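# Load aluminum blank into vise, sort parts and blanks

## Task

Place a single plain gray aluminum blank on the vise's two low parallel bars, either in the orientation the blanks had on the infeed plate (the plate with short pins) or flipped over. Seat its long side firmly against the fixed jaw (the end block without hoses) and its short end against the work stop (the short rod between the jaws). Every finished part must lie flat in the black outfeed tray with its pocket facing up. Every other blank, aluminum or brass, must sit entirely on the infeed plate, not stacked on another blank, not resting on the pins, in its original orientation or flipped. A finished part or blank left anywhere else means failure, and anything that stays in place at the end only because the robot holds it does not count.

## Robot and tools

ROBOT. Two xArm7 arms with parallel grippers, named left_arm and right_arm. Base positions in the scene frame: left_arm at (+0.029, +0.407, 0) m and right_arm at (+0.050, -0.267, 0) m, both almost unrotated. The names do not refer to image sides.

FRAMES. The scene frame has its origin on the tabletop midway between the arms, +z up, +x out over the table, and left_arm on the +y side. Every gripper has its own axes: the fingers extend along its +z and close along its y. The reported end_effector_position is the point between the finger pads when closed, roughly 2 cm short of the fingertips; closing pushes the tips about 10 mm further along +z. Reported hand positions can be off, more so at long reach.

ROW FORMAT. Any motion is given as one row of 14 numbers, each in [-1, 1], always filled for both arms: left_arm dx, dy, dz, rx, ry, rz, opening, then right_arm dx, dy, dz, rx, ry, rz, opening. dx to rz are an offset (not a pose) from the gripper's measured pose, expressed in that gripper's own axes; 1.0 equals 0.6 m of translation or 180 degrees of rotation, and rx, ry, rz form a single rotation vector. The opening is absolute: +1 fully open (0.084 m), -1 closed.

execute_actions(actions): a list of actions run one after another; an empty list only returns state and images. Each action is a table of up to 15 rows; every row lasts one control step (1/30 s), and if fewer than 15 rows are given the last one repeats, so an action lasts 0.5 s. All rows in an action are offsets from the pose at the start of that action, not from the row before. For a call's first action, that start is the last pose reported in the scene.

move(target, speed, blocking): target is one 14-number row, offset from the pose in the latest result that showed one. Each gripper follows a straight line; both finish together, taking 0.5 to 10 s (cut off at 10 s). Grippers rotate the short way. speed is the path's top speed in m/s, 0.002 to 0.5, default 0.25; rotation is capped at twice that in rad/s. Openings are sent when the move begins. Paths ignore obstacles and the other arm, and grippers may lag, stray or overshoot speed, particularly with a near-straight arm. Faster contact and targets set deeper past contact press harder. With blocking=false you get a result after 0.5 s; until a result shows the move ended, further moves and execute_actions are rejected, so call wait or stop. The "move:" line reports the ending (done, off_target, moving, held, fault) and any limits: limits=paced means the sent pose was clipped; limits=held means a safety check held back steps, after which the arm may race beyond speed. Each gripper's distance from its target is also listed.

wait(seconds): 0 to 10; lets the scene run with arms holding their last command and returns early if a running move ends. stop(): brakes a running move; it needs room, and fingers keep moving. zoom_image(camera, region): camera is cam_high, cam_left_wrist or cam_right_wrist; region is [x0, y0, x1, y1] in image pixels from the top-left, at most 504 by 504. read_manual(section): only "licences"; no motion. finished_scene(scene): pass the current scene number; it is final and reports success.

CONTROLLER. Each control step clips the commanded pose to within 70 mm and 16 degrees of the measured one, then damped inverse kinematics drives the joints, favouring position over orientation. Far targets may need several actions, and after an action an arm travels at most to its last clipped pose, so send the remainder next. "Hand target" lines show where each gripper is being driven; a "pose unreachable" line means the clearance check altered or blocked that arm's command. Joints move at most 3.14 rad/s. Elbows stop just short of straight.

HOLDING STILL. The robot keeps the last command while you think. To keep an arm in place, in a reply's first call send the offset back to where it should be, then zeros afterwards, always with its desired opening. An arm blocked by an object usually keeps pushing until commanded otherwise.

GRIPPING. grip_measured is the actual finger opening on the command scale. To hold something keep commanding an opening well below grip_measured; the gap sets the squeeze. Up to about 24 N per pad on objects to roughly 6 cm wide; fast closing can squeeze harder, sometimes enough to spring open. Echoing grip_measured still holds lightly; wide parts may slip. Brief tugs on held parts or pushes on loose objects can occur.

CAMERAS. cam_high, cam_left_wrist and cam_right_wrist, each 896x504. Calibration is supplied per camera (K, distortion, T_world_to_cam); fixed-camera error can reach about 2.3 degrees and 9 mm, and wrist poses come from joint readings. Results list cameras whose numbers changed.

SAFETY. Load limits (N m): waist 45.5, shoulder 45.5, upper arm roll 27.3, elbow 27.3, forearm roll 27.3, wrist pitch 18.2, wrist roll 18.2; held weight counts. Reaching one triggers a torque fault: the arm backs off, freezes for 10 s and drops the rest of the call. Long holding heats motors: a MOTOR HOT warning from 65 °C, and at 80 °C an OVER-TEMPERATURE FAULT brakes that arm until cool. Avoid collisions or pressing between the arms, knocking anything off the table, dropping parts, slamming and heavy pushing. Leave parts resting on their own before ending the scene.

Each tool is called after "Call:" by a JSON object that holds its "api" and its "payload", one argument or row to a line.

## Session

Call:
{"api": "execute_actions", "payload": {
  "actions": []
}}

Scene clock: 0.00 s.
left_arm: end_effector_position=(+0.3338, +0.5058, +0.3922) grip_measured=+1.00 end_effector_quat_wxyz=(-0.130, +0.799, +0.212, -0.547) end_effector_velocity=(-0.000, -0.000, +0.000) end_effector_angular_velocity=(-0.001, +0.001, -0.001) | right_arm: end_effector_position=(+0.3807, -0.1586, +0.3281) grip_measured=+1.00 end_effector_quat_wxyz=(-0.063, +0.991, +0.085, -0.085) end_effector_velocity=(-0.000, -0.000, -0.000) end_effector_angular_velocity=(+0.000, +0.000, +0.000)
Joint positions: left_arm=[ 0.234  0.435 -0.122  1.902  0.268  2.653 -0.261  0.084] | right_arm=[ 0.287 -0.316 -0.066  1.1    0.128  1.568  0.047  0.084]
Joint velocities: left_arm=[-0.    -0.    -0.    -0.    -0.     0.     0.001  0.   ] | right_arm=[-0.    -0.     0.    -0.001  0.     0.    -0.001  0.   ]
Motor temperatures (°C, as the motors report them): left_arm=[27 27 28 32 31 34 31] | right_arm=[27 27 32 34 32 32 30]
Hand target (left_arm): +0.334, +0.506, +0.392; -0.130, +0.799, +0.212, -0.547
Hand target (right_arm): +0.381, -0.159, +0.328; -0.063, +0.991, +0.085, -0.085
camera_calibration (this result's frames):
cam_left_wrist: T_world_to_cam=[[0.193552, -0.882126, -0.429408, 0.579884], [-0.306728, -0.470152, 0.827572, 0.0829179], [-0.931909, -0.028467, -0.361572, 0.597838], [0, 0, 0, 1]] pos_world=[0.470326, 0.567534, 0.396548]
cam_right_wrist: T_world_to_cam=[[0.131629, -0.980146, -0.14828, -0.118627], [-0.971468, -0.157314, 0.177489, 0.351022], [-0.197292, 0.120686, -0.972888, 0.545791], [0, 0, 0, 1]] pos_world=[0.464302, -0.126921, 0.451101]

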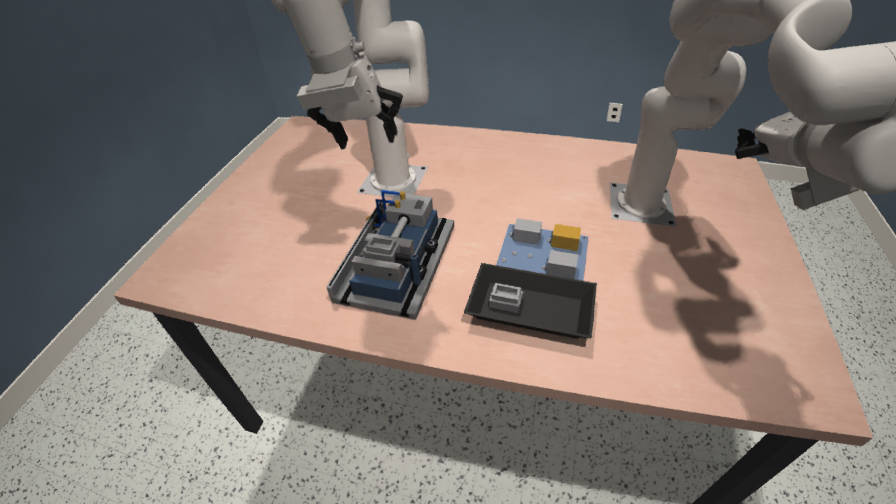

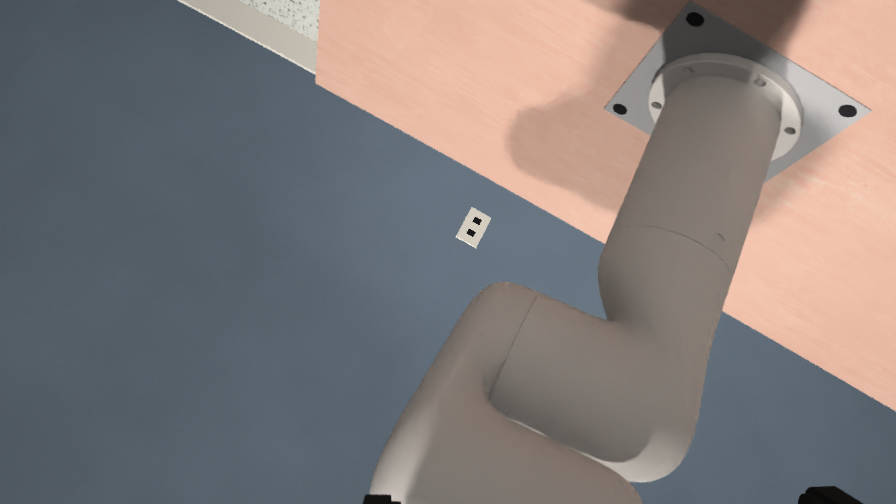

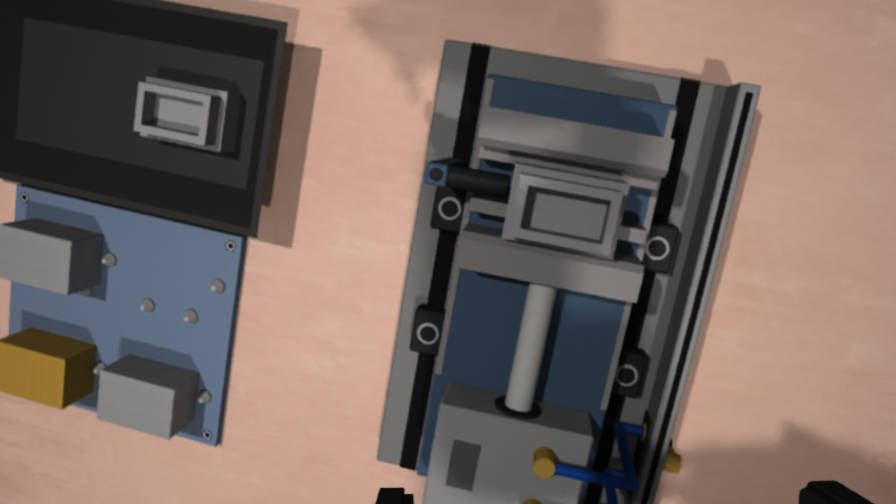

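Call:
{"api": "move", "payload": {
  "target": [0,0,0,0,0,0,1,0.108,0.015,0.199,-0.072,0.012,-0.428,0.3],
  "speed": 0.4
}}

Scene clock: 11.17 s.
left_arm: end_effector_position=(+0.3338, +0.5058, +0.3922) grip_measured=+1.00 end_effector_quat_wxyz=(-0.130, +0.799, +0.212, -0.547) end_effector_velocity=(+0.000, -0.000, +0.000) end_effector_angular_velocity=(+0.000, +0.000, -0.001) | right_arm: end_effector_position=(+0.4235, -0.1429, +0.2000) grip_measured=+0.29 end_effector_quat_wxyz=(+0.000, +0.725, +0.689, -0.001) end_effector_velocity=(-0.001, +0.000, -0.002) end_effector_angular_velocity=(-0.000, +0.001, +0.006)
Joint positions: left_arm=[ 0.234  0.435 -0.122  1.902  0.268  2.653 -0.261  0.084] | right_arm=[ 0.44  -0.228 -0.115  0.795 -0.032  1.023 -1.175  0.056]
Joint velocities: left_arm=[-0.002  0.     0.001  0.    -0.     0.    -0.    -0.   ] | right_arm=[ 0.     0.001  0.    -0.004  0.    -0.004 -0.005 -0.   ]
Motor temperatures (°C, as the motors report them): left_arm=[27 28 28 33 31 34 31] | right_arm=[27 27 32 36 32 32 30]
Hand target (left_arm): +0.334, +0.506, +0.392; -0.130, +0.799, +0.212, -0.547
Hand target (right_arm): +0.423, -0.143, +0.200; +0.000, +0.724, +0.689, -0.001
Off the commanded pose (left_arm): 0.000 m, 0 deg.
Off the commanded pose (right_arm): 0.000 m, 0 deg.
move: done
camera_calibration (this result's frames):
cam_left_wrist: T_world_to_cam=[[0.193552, -0.882126, -0.429408, 0.579884], [-0.306729, -0.470152, 0.827571, 0.082918], [-0.931909, -0.0284668, -0.361572, 0.597838], [0, 0, 0, 1]] pos_world=[0.470326, 0.567534, 0.396548]
cam_right_wrist: T_world_to_cam=[[0.997122, -0.0744441, -0.0143389, -0.391743], [-0.0741871, -0.997087, 0.0176933, -0.0502412], [-0.0156143, -0.0165786, -0.999741, 0.33658], [0, 0, 0, 1]] pos_world=[0.392144, -0.0736778, 0.331764]

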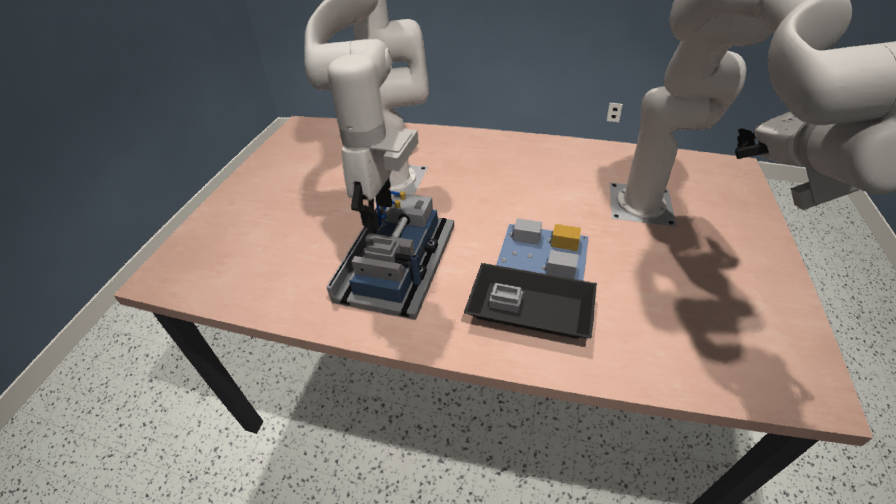

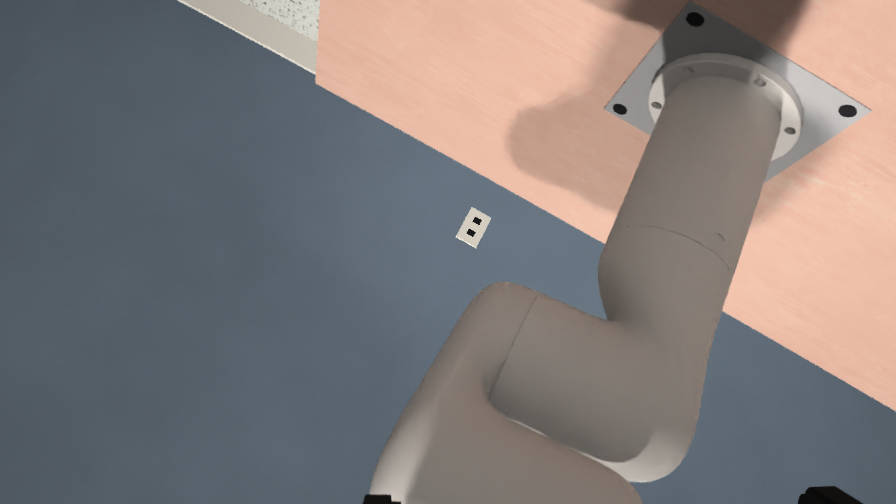

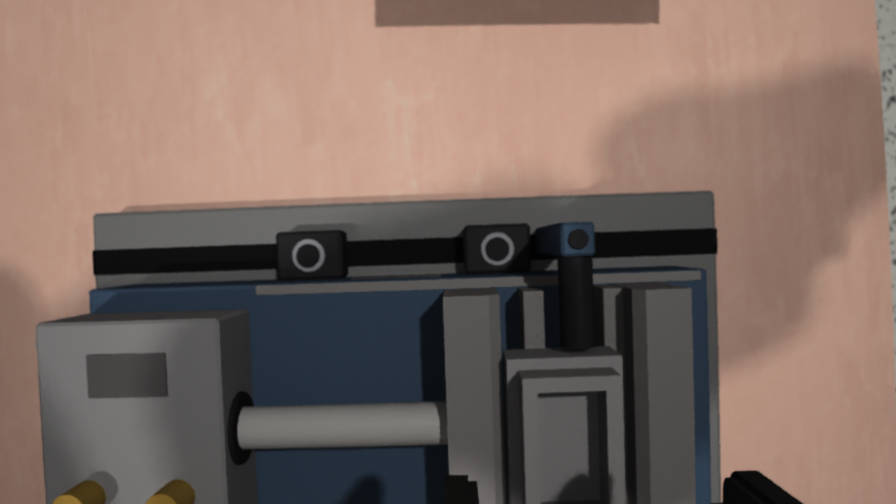

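Call:
{"api": "move", "payload": {
  "target": [0,0,0,0,0,0,1,-0.008,0.003,0.125,0,0,-0.003,0.5],
  "speed": 0.1
}}

Call:
{"api": "zoom_image", "payload": {
  "camera": "cam_high",
  "region": [330, 190, 450, 310]
}}

Call:
{"api": "zoom_image", "payload": {
  "camera": "cam_high",
  "region": [455, 205, 605, 350]
}}

Scene clock: 18.00 s.
left_arm: end_effector_position=(+0.3338, +0.5058, +0.3922) grip_measured=+1.00 end_effector_quat_wxyz=(-0.130, +0.799, +0.212, -0.547) end_effector_velocity=(-0.000, -0.000, +0.000) end_effector_angular_velocity=(-0.001, +0.000, -0.000) | right_arm: end_effector_position=(+0.4252, -0.1480, +0.1255) grip_measured=+0.49 end_effector_quat_wxyz=(+0.001, +0.721, +0.692, -0.000) end_effector_velocity=(-0.001, -0.001, -0.002) end_effector_angular_velocity=(-0.001, +0.004, -0.001)
Joint positions: left_arm=[ 0.234  0.435 -0.122  1.902  0.268  2.653 -0.261  0.084] | right_arm=[ 0.435 -0.109 -0.13   0.678 -0.022  0.787 -1.206  0.065]
Joint velocities: left_arm=[-0.    -0.     0.    -0.    -0.     0.     0.001  0.   ] | right_arm=[-0.     0.003 -0.    -0.003  0.    -0.002  0.    -0.   ]
Motor temperatures (°C, as the motors report them): left_arm=[27 28 28 33 31 34 31] | right_arm=[27 27 32 37 32 32 30]
Hand target (left_arm): +0.334, +0.506, +0.392; -0.130, +0.799, +0.212, -0.547
Hand target (right_arm): +0.425, -0.148, +0.125; +0.000, +0.721, +0.692, -0.001
Off the commanded pose (left_arm): 0.000 m, 0 deg.
Off the commanded pose (right_arm): 0.001 m, 0 deg.
move: done
camera_calibration (this result's frames):
cam_left_wrist: T_world_to_cam=[[0.193552, -0.882126, -0.429407, 0.579884], [-0.306729, -0.470152, 0.827572, 0.0829178], [-0.931909, -0.0284668, -0.361572, 0.597838], [0, 0, 0, 1]] pos_world=[0.470326, 0.567534, 0.396548]
cam_right_wrist: T_world_to_cam=[[0.997778, -0.0653129, -0.0131599, -0.393992], [-0.0650763, -0.997724, 0.0176674, -0.0578575], [-0.0142839, -0.0167717, -0.999757, 0.261439], [0, 0, 0, 1]] pos_world=[0.393085, -0.0790738, 0.257212]

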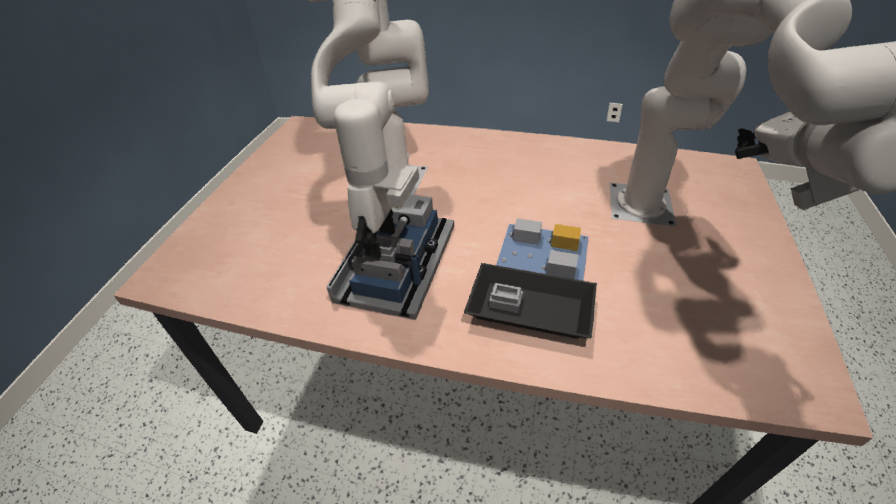

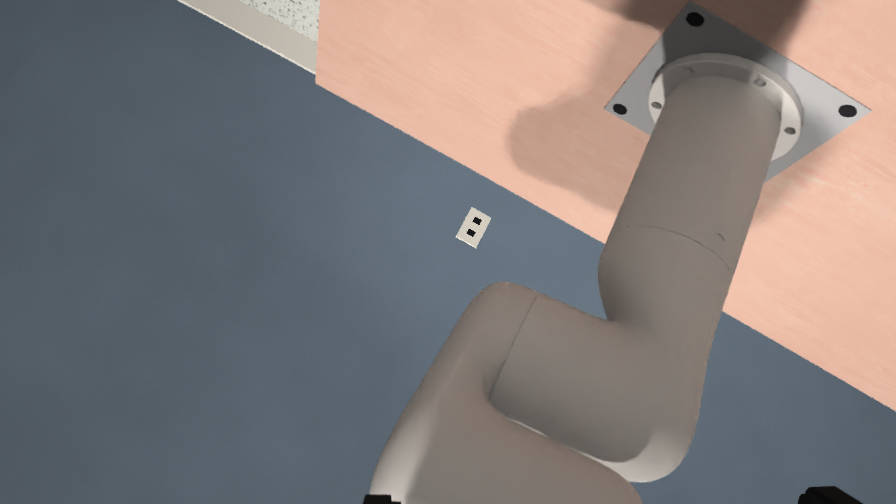

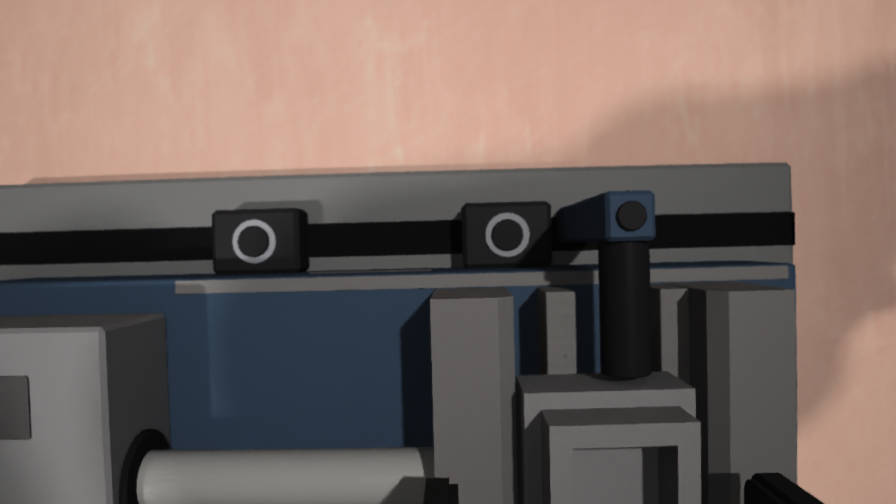

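Region (330, 190, 450, 310) of cam_high's 896x504 image, scaled by 4.200, with more detail than that image has.

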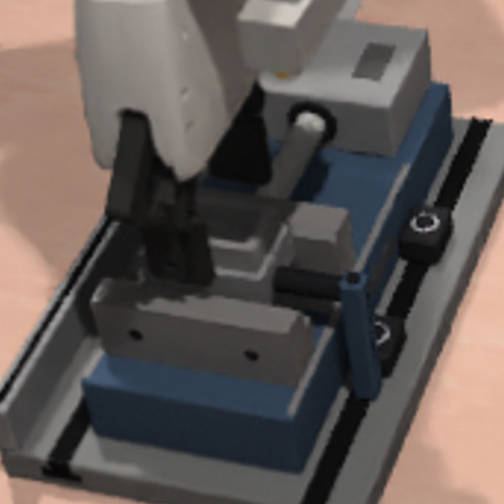

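Region (455, 205, 605, 350) of cam_high's 896x504 image, scaled by 3.360, with more detail than that image has; it fills the top 487 rows of this view, and the rest is white.

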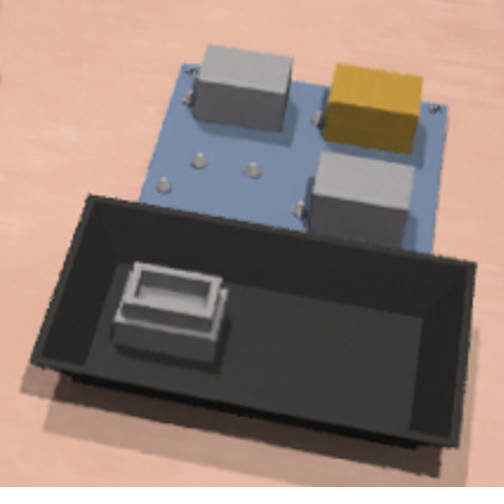

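Call:
{"api": "move", "payload": {
  "target": [0,0,0,0,0,0,1,0,0,0.011,0,0,0,0.15],
  "speed": 0.02
}}

Call:
{"api": "execute_actions", "payload": {
  "actions": [
    [[0,0,0,0,0,0,1,0,0,0,0,0,0,0],[0,0,0,0,0,0,1,0,0,0,0,0,0,0],[0,0,0,0,0,0,1,0,0,0,0,0,0,0],[0,0,0,0,0,0,1,0,0,0,0,0,0,-0.15],[0,0,0,0,0,0,1,0,0,0,0,0,0,-0.15],[0,0,0,0,0,0,1,0,0,0,0,0,0,-0.3],[0,0,0,0,0,0,1,0,0,0,0,0,0,-0.3],[0,0,0,0,0,0,1,0,0,0,0,0,0,-0.8]],
    [[0,0,0,0,0,0,1,0,0,0,0,0,0,-0.8]]
  ]
}}

Call:
{"api": "zoom_image", "payload": {
  "camera": "cam_high",
  "region": [340, 200, 430, 290]
}}

Scene clock: 24.43 s.
left_arm: end_effector_position=(+0.3338, +0.5058, +0.3922) grip_measured=+1.00 end_effector_quat_wxyz=(-0.130, +0.799, +0.212, -0.547) end_effector_velocity=(-0.000, +0.000, -0.000) end_effector_angular_velocity=(-0.001, -0.001, +0.001) | right_arm: end_effector_position=(+0.4252, -0.1481, +0.1189) grip_measured=+0.14 end_effector_quat_wxyz=(+0.001, +0.721, +0.692, -0.001) end_effector_velocity=(+0.001, +0.000, +0.000) end_effector_angular_velocity=(+0.001, -0.002, +0.001)
Joint positions: left_arm=[ 0.234  0.435 -0.122  1.902  0.268  2.653 -0.261  0.084] | right_arm=[ 0.436 -0.096 -0.131  0.671 -0.02   0.766 -1.208  0.05 ]
Joint velocities: left_arm=[ 0.001  0.     0.    -0.     0.    -0.001  0.001  0.   ] | right_arm=[ 0.001  0.    -0.001  0.     0.001 -0.003 -0.002 -0.   ]
Motor temperatures (°C, as the motors report them): left_arm=[27 28 28 34 31 34 31] | right_arm=[27 27 32 37 32 32 30]
Hand target (left_arm): +0.334, +0.506, +0.392; -0.130, +0.799, +0.212, -0.547
Hand target (right_arm): +0.425, -0.148, +0.119; +0.001, +0.721, +0.692, -0.000
Off the commanded pose (left_arm): 0.000 m, 0 deg.
Off the commanded pose (right_arm): 0.000 m, 0 deg.
move: done
camera_calibration (this result's frames):
cam_left_wrist: T_world_to_cam=[[0.193552, -0.882126, -0.429407, 0.579884], [-0.306729, -0.470152, 0.827572, 0.0829178], [-0.931909, -0.0284667, -0.361572, 0.597838], [0, 0, 0, 1]] pos_world=[0.470326, 0.567534, 0.396548]
cam_right_wrist: T_world_to_cam=[[0.997776, -0.0653301, -0.0132608, -0.394031], [-0.0650904, -0.997721, 0.0177695, -0.0577901], [-0.0143915, -0.0168668, -0.999754, 0.254895], [0, 0, 0, 1]] pos_world=[0.393061, -0.0791012, 0.250634]

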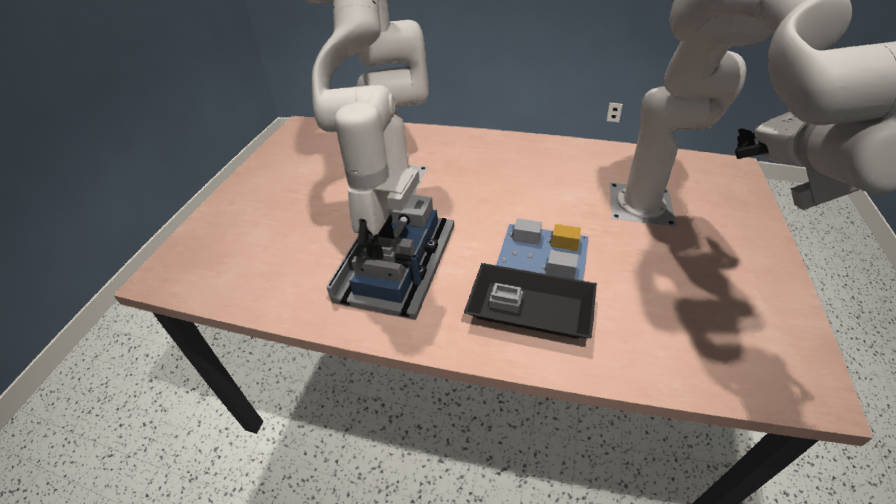

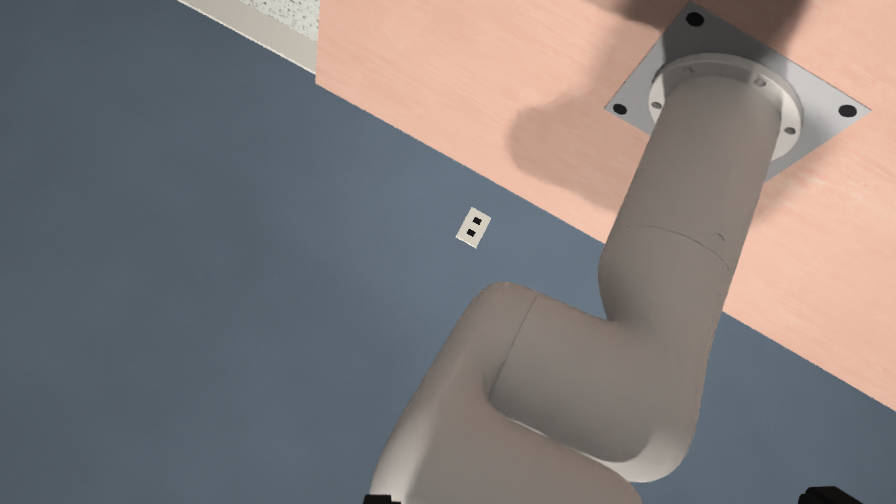

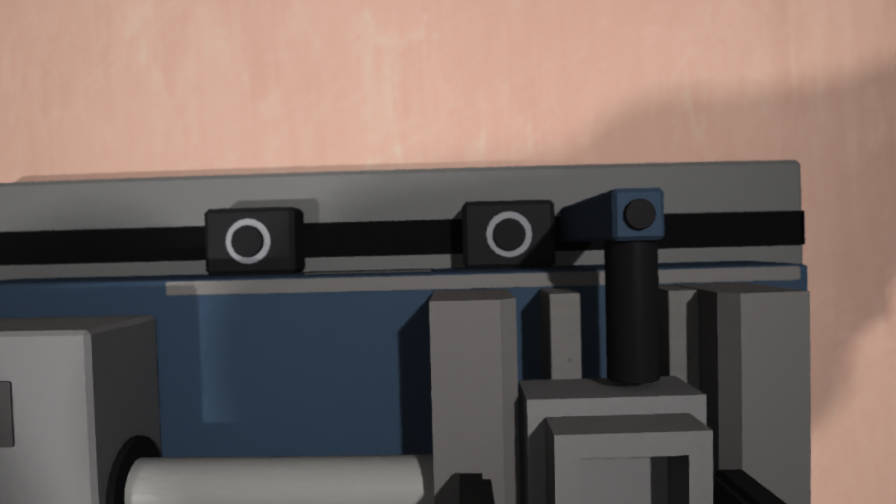

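Scene clock: 25.43 s.
left_arm: end_effector_position=(+0.3338, +0.5058, +0.3922) grip_measured=+1.00 end_effector_quat_wxyz=(-0.130, +0.799, +0.212, -0.547) end_effector_velocity=(-0.000, +0.000, +0.000) end_effector_angular_velocity=(-0.000, +0.001, +0.001) | right_arm: end_effector_position=(+0.4268, -0.1479, +0.1202) grip_measured=-0.09 end_effector_quat_wxyz=(+0.002, +0.722, +0.692, +0.002) end_effector_velocity=(+0.000, -0.000, +0.000) end_effector_angular_velocity=(-0.000, +0.000, -0.000)
Joint positions: left_arm=[ 0.234  0.435 -0.122  1.902  0.268  2.653 -0.261  0.084] | right_arm=[ 0.436 -0.096 -0.132  0.673 -0.021  0.765 -1.208  0.04 ]
Joint velocities: left_arm=[ 0.     0.     0.001  0.    -0.     0.001  0.     0.   ] | right_arm=[-0.    -0.    -0.001  0.    -0.     0.    -0.001  0.   ]
Motor temperatures (°C, as the motors report them): left_arm=[27 28 28 34 31 34 31] | right_arm=[27 27 32 37 32 32 30]
Hand target (left_arm): +0.334, +0.506, +0.392; -0.130, +0.799, +0.212, -0.547
Hand target (right_arm): +0.427, -0.148, +0.120; +0.002, +0.722, +0.692, +0.001
Off the commanded pose (left_arm): 0.000 m, 0 deg.
Off the commanded pose (right_arm): 0.000 m, 0 deg.
camera_calibration (this result's frames):
cam_left_wrist: T_world_to_cam=[[0.193552, -0.882126, -0.429408, 0.579884], [-0.306729, -0.470152, 0.827571, 0.0829181], [-0.931909, -0.0284667, -0.361572, 0.597838], [0, 0, 0, 1]] pos_world=[0.470326, 0.567534, 0.396548]
cam_right_wrist: T_world_to_cam=[[0.997797, -0.0657473, -0.00882216, -0.396214], [-0.0655994, -0.997716, 0.0161147, -0.057128], [-0.00986151, -0.0155004, -0.999831, 0.254475], [0, 0, 0, 1]] pos_world=[0.394103, -0.079103, 0.251857]

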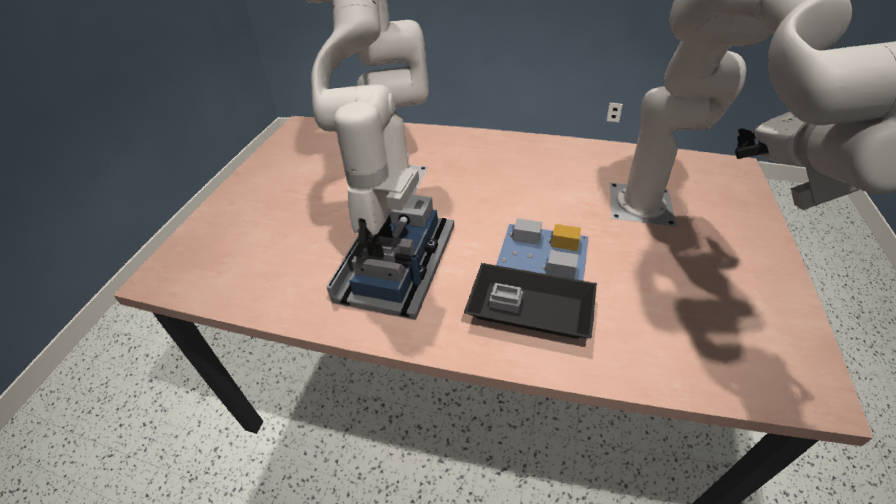

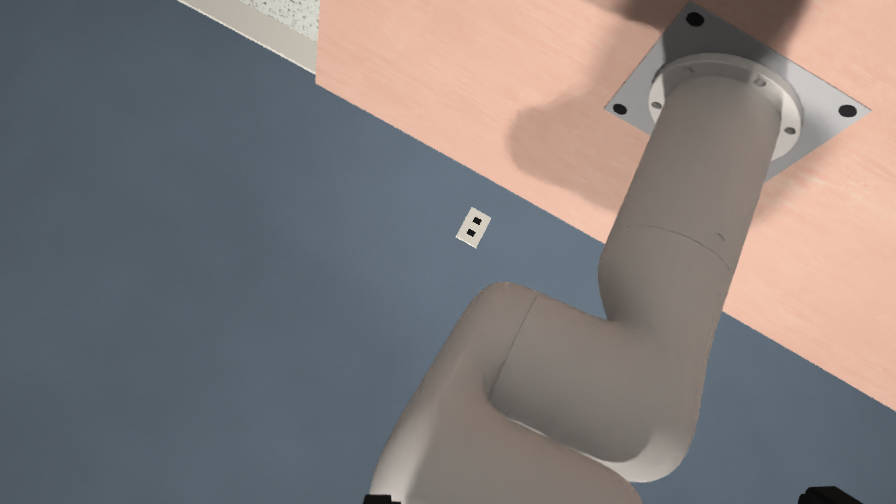

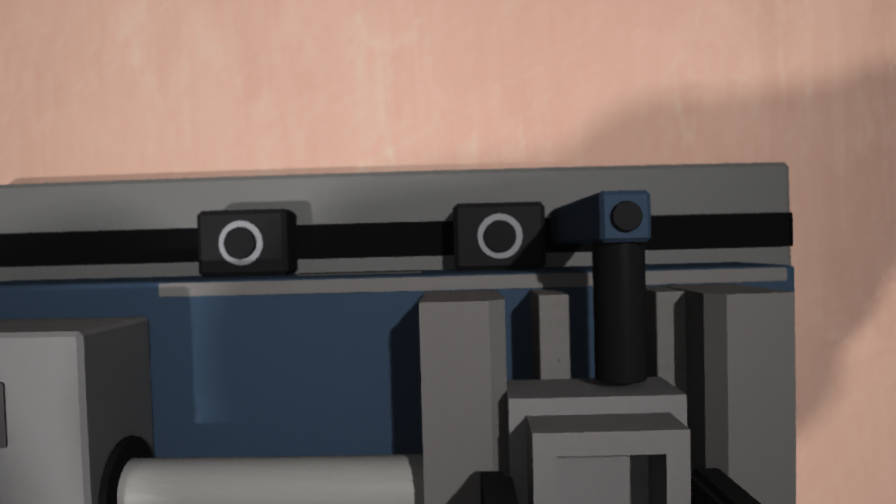

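Region (340, 200, 430, 290) of cam_high's 896x504 image, scaled by 5.600, with more detail than that image has.

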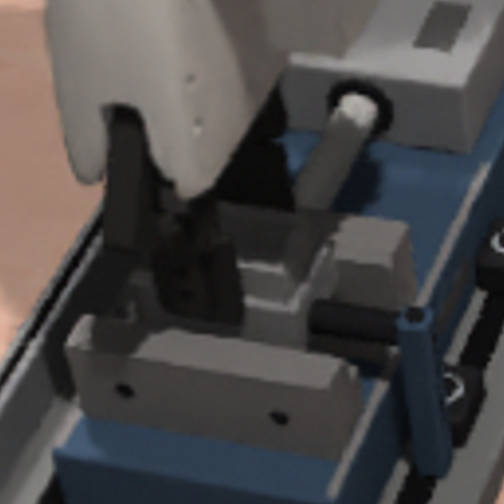

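Call:
{"api": "move", "payload": {
  "target": [0,0,0,0,0,0,1,-0.004,-0.003,-0.08,0,0,0,-0.8],
  "speed": 0.06
}}

Call:
{"api": "move", "payload": {
  "target": [0,0,0,0,0,0,1,0.5,0.018,0,0,0,0,-0.8],
  "speed": 0.2
}}

Call:
{"api": "zoom_image", "payload": {
  "camera": "cam_high",
  "region": [450, 180, 610, 340]
}}

Scene clock: 31.20 s.
left_arm: end_effector_position=(+0.3338, +0.5058, +0.3922) grip_measured=+1.00 end_effector_quat_wxyz=(-0.130, +0.799, +0.212, -0.547) end_effector_velocity=(+0.000, +0.000, -0.000) end_effector_angular_velocity=(-0.000, -0.001, +0.000) | right_arm: end_effector_position=(+0.4244, -0.1501, +0.1678) grip_measured=-0.15 end_effector_quat_wxyz=(+0.001, +0.722, +0.692, +0.001) end_effector_velocity=(-0.000, -0.001, +0.000) end_effector_angular_velocity=(-0.001, +0.003, -0.002)
Joint positions: left_arm=[ 0.234  0.435 -0.122  1.902  0.268  2.653 -0.261  0.084] | right_arm=[ 0.433 -0.193 -0.129  0.73  -0.033  0.918 -1.202  0.037]
Joint velocities: left_arm=[ 0.001  0.    -0.001 -0.     0.    -0.001 -0.     0.   ] | right_arm=[-0.001  0.    -0.     0.001  0.     0.004  0.     0.   ]
Motor temperatures (°C, as the motors report them): left_arm=[27 28 28 34 31 34 31] | right_arm=[27 27 32 37 32 32 30]
Hand target (left_arm): +0.334, +0.506, +0.392; -0.130, +0.799, +0.212, -0.547
Hand target (right_arm): +0.425, -0.150, +0.168; +0.002, +0.722, +0.692, +0.002
Off the commanded pose (left_arm): 0.000 m, 0 deg.
Off the commanded pose (right_arm): 0.000 m, 0 deg.
move: done
camera_calibration (this result's frames):
cam_left_wrist: T_world_to_cam=[[0.193552, -0.882126, -0.429408, 0.579884], [-0.306729, -0.470152, 0.827571, 0.082918], [-0.931909, -0.0284668, -0.361572, 0.597838], [0, 0, 0, 1]] pos_world=[0.470326, 0.567534, 0.396548]
cam_right_wrist: T_world_to_cam=[[0.997804, -0.0654972, -0.00985666, -0.393387], [-0.0653322, -0.997732, 0.0162217, -0.0604005], [-0.0108968, -0.0155421, -0.99982, 0.302415], [0, 0, 0, 1]] pos_world=[0.391873, -0.0813291, 0.299463]

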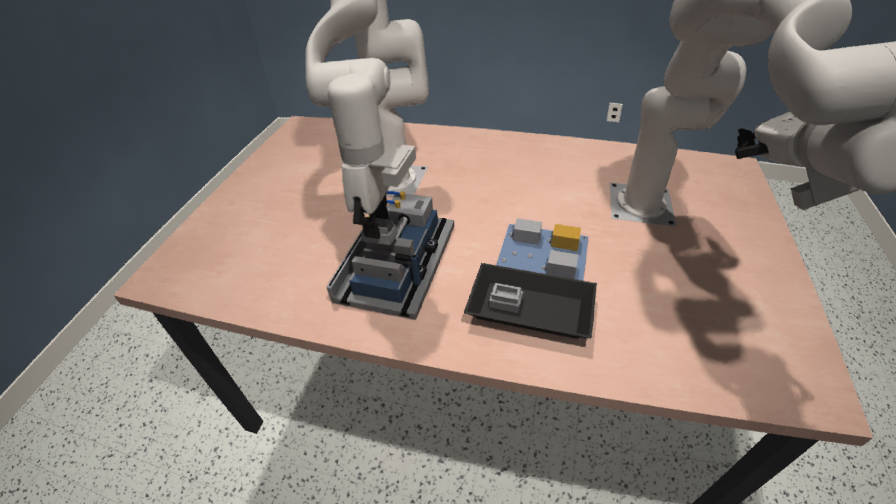

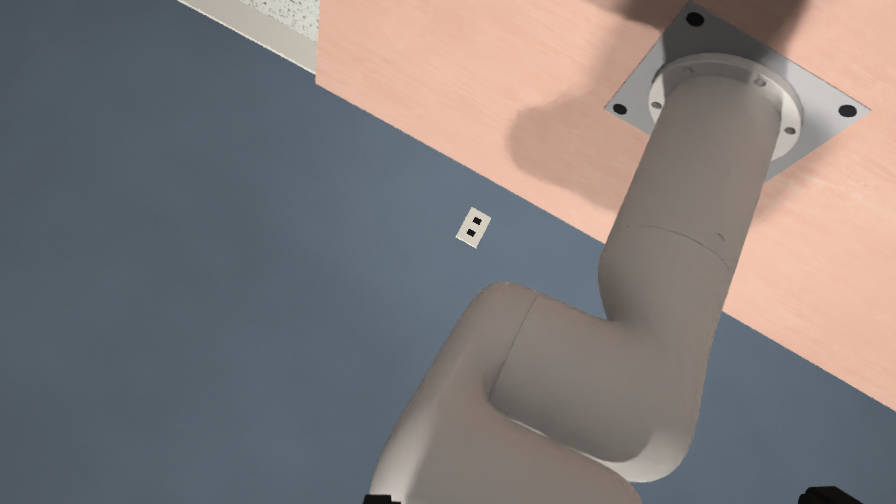

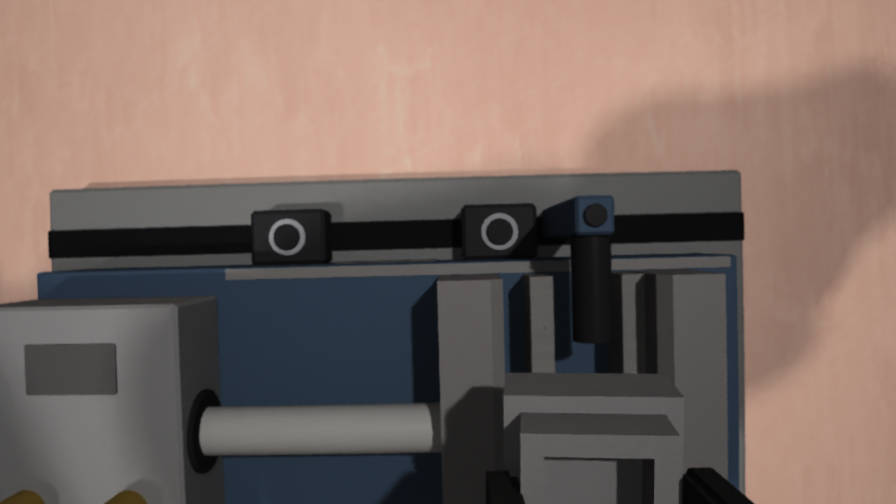

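Scene clock: 33.20 s.
left_arm: end_effector_position=(+0.3338, +0.5058, +0.3922) grip_measured=+1.00 end_effector_quat_wxyz=(-0.130, +0.799, +0.212, -0.547) end_effector_velocity=(+0.000, -0.001, -0.000) end_effector_angular_velocity=(-0.001, +0.001, -0.002) | right_arm: end_effector_position=(+0.4479, +0.1488, +0.1675) grip_measured=-0.15 end_effector_quat_wxyz=(+0.001, +0.722, +0.692, +0.001) end_effector_velocity=(-0.005, +0.007, +0.000) end_effector_angular_velocity=(+0.003, +0.003, +0.012)
Joint positions: left_arm=[ 0.234  0.435 -0.122  1.902  0.268  2.653 -0.261  0.084] | right_arm=[ 0.71   0.398  0.112  1.461 -0.052  1.063 -0.688  0.037]
Joint velocities: left_arm=[-0.001  0.    -0.001 -0.001 -0.     0.    -0.    -0.   ] | right_arm=[ 0.007  0.004  0.007  0.007  0.001  0.003  0.001 -0.   ]
Motor temperatures (°C, as the motors report them): left_arm=[27 28 28 34 31 34 31] | right_arm=[27 27 32 37 32 32 30]
Hand target (left_arm): +0.334, +0.506, +0.392; -0.130, +0.799, +0.212, -0.547
Hand target (right_arm): +0.447, +0.149, +0.167; +0.001, +0.721, +0.692, +0.001
Off the commanded pose (left_arm): 0.000 m, 0 deg.
Off the commanded pose (right_arm): 0.001 m, 0 deg.
move: done
camera_calibration (this result's frames):
cam_left_wrist: T_world_to_cam=[[0.193552, -0.882126, -0.429408, 0.579884], [-0.306729, -0.470152, 0.827571, 0.0829181], [-0.931909, -0.0284667, -0.361572, 0.597838], [0, 0, 0, 1]] pos_world=[0.470326, 0.567534, 0.396548]
cam_right_wrist: T_world_to_cam=[[0.997742, -0.0663792, -0.0102512, -0.396954], [-0.0662126, -0.99768, 0.0158141, 0.23979], [-0.0112771, -0.0150996, -0.999822, 0.307152], [0, 0, 0, 1]] pos_world=[0.415398, 0.217522, 0.299236]

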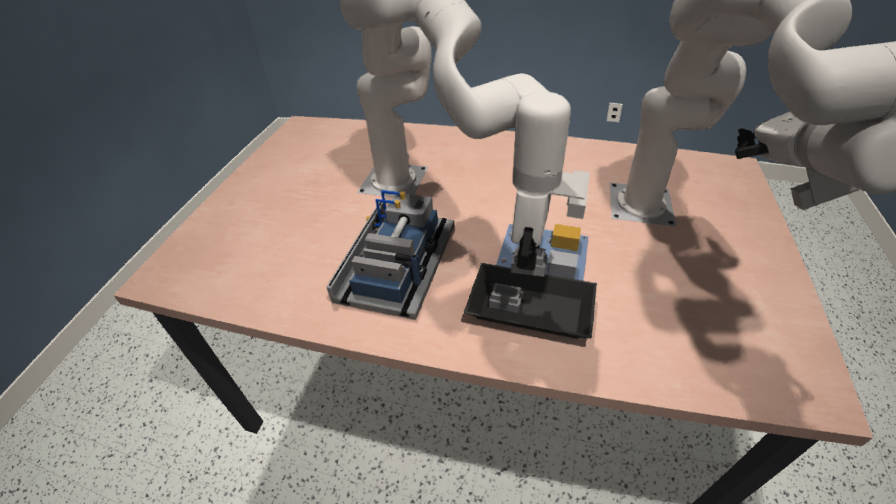

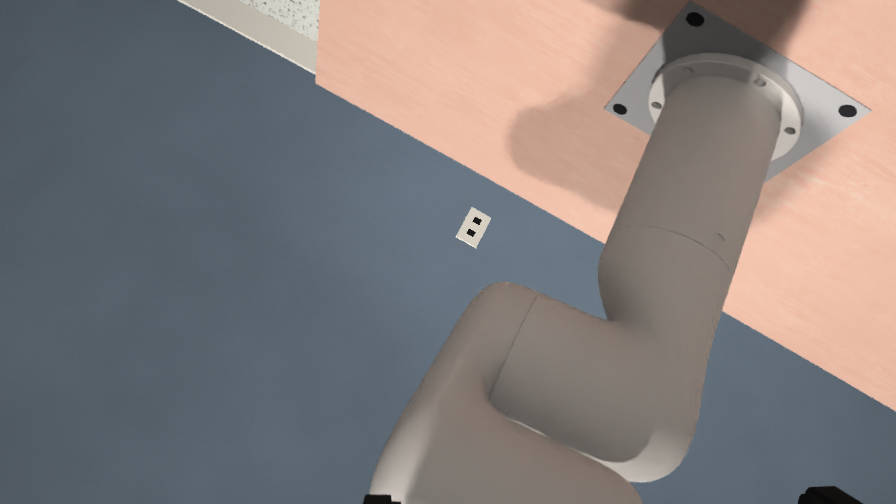

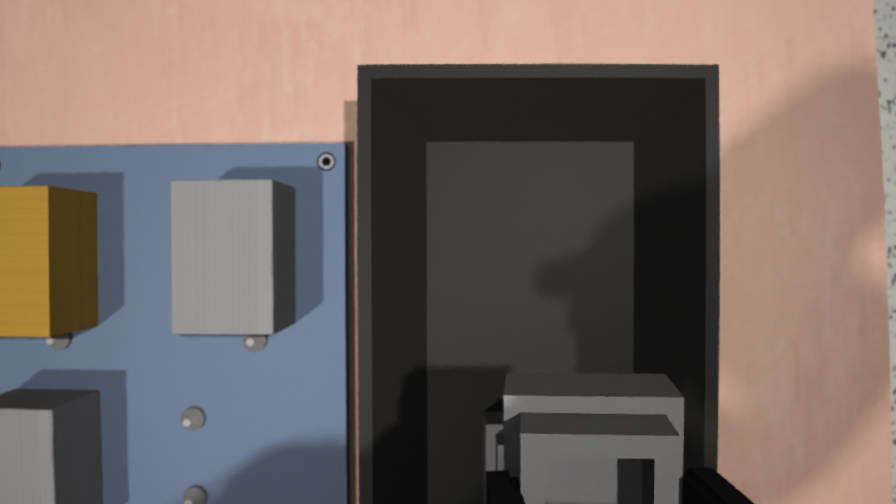

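Region (450, 180, 610, 340) of cam_high's 896x504 image, scaled by 3.150, with more detail than that image has.

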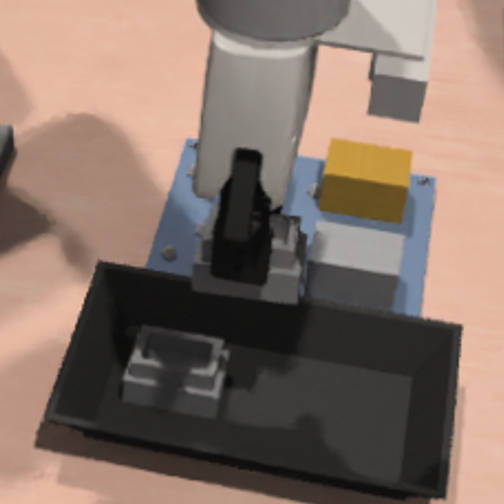

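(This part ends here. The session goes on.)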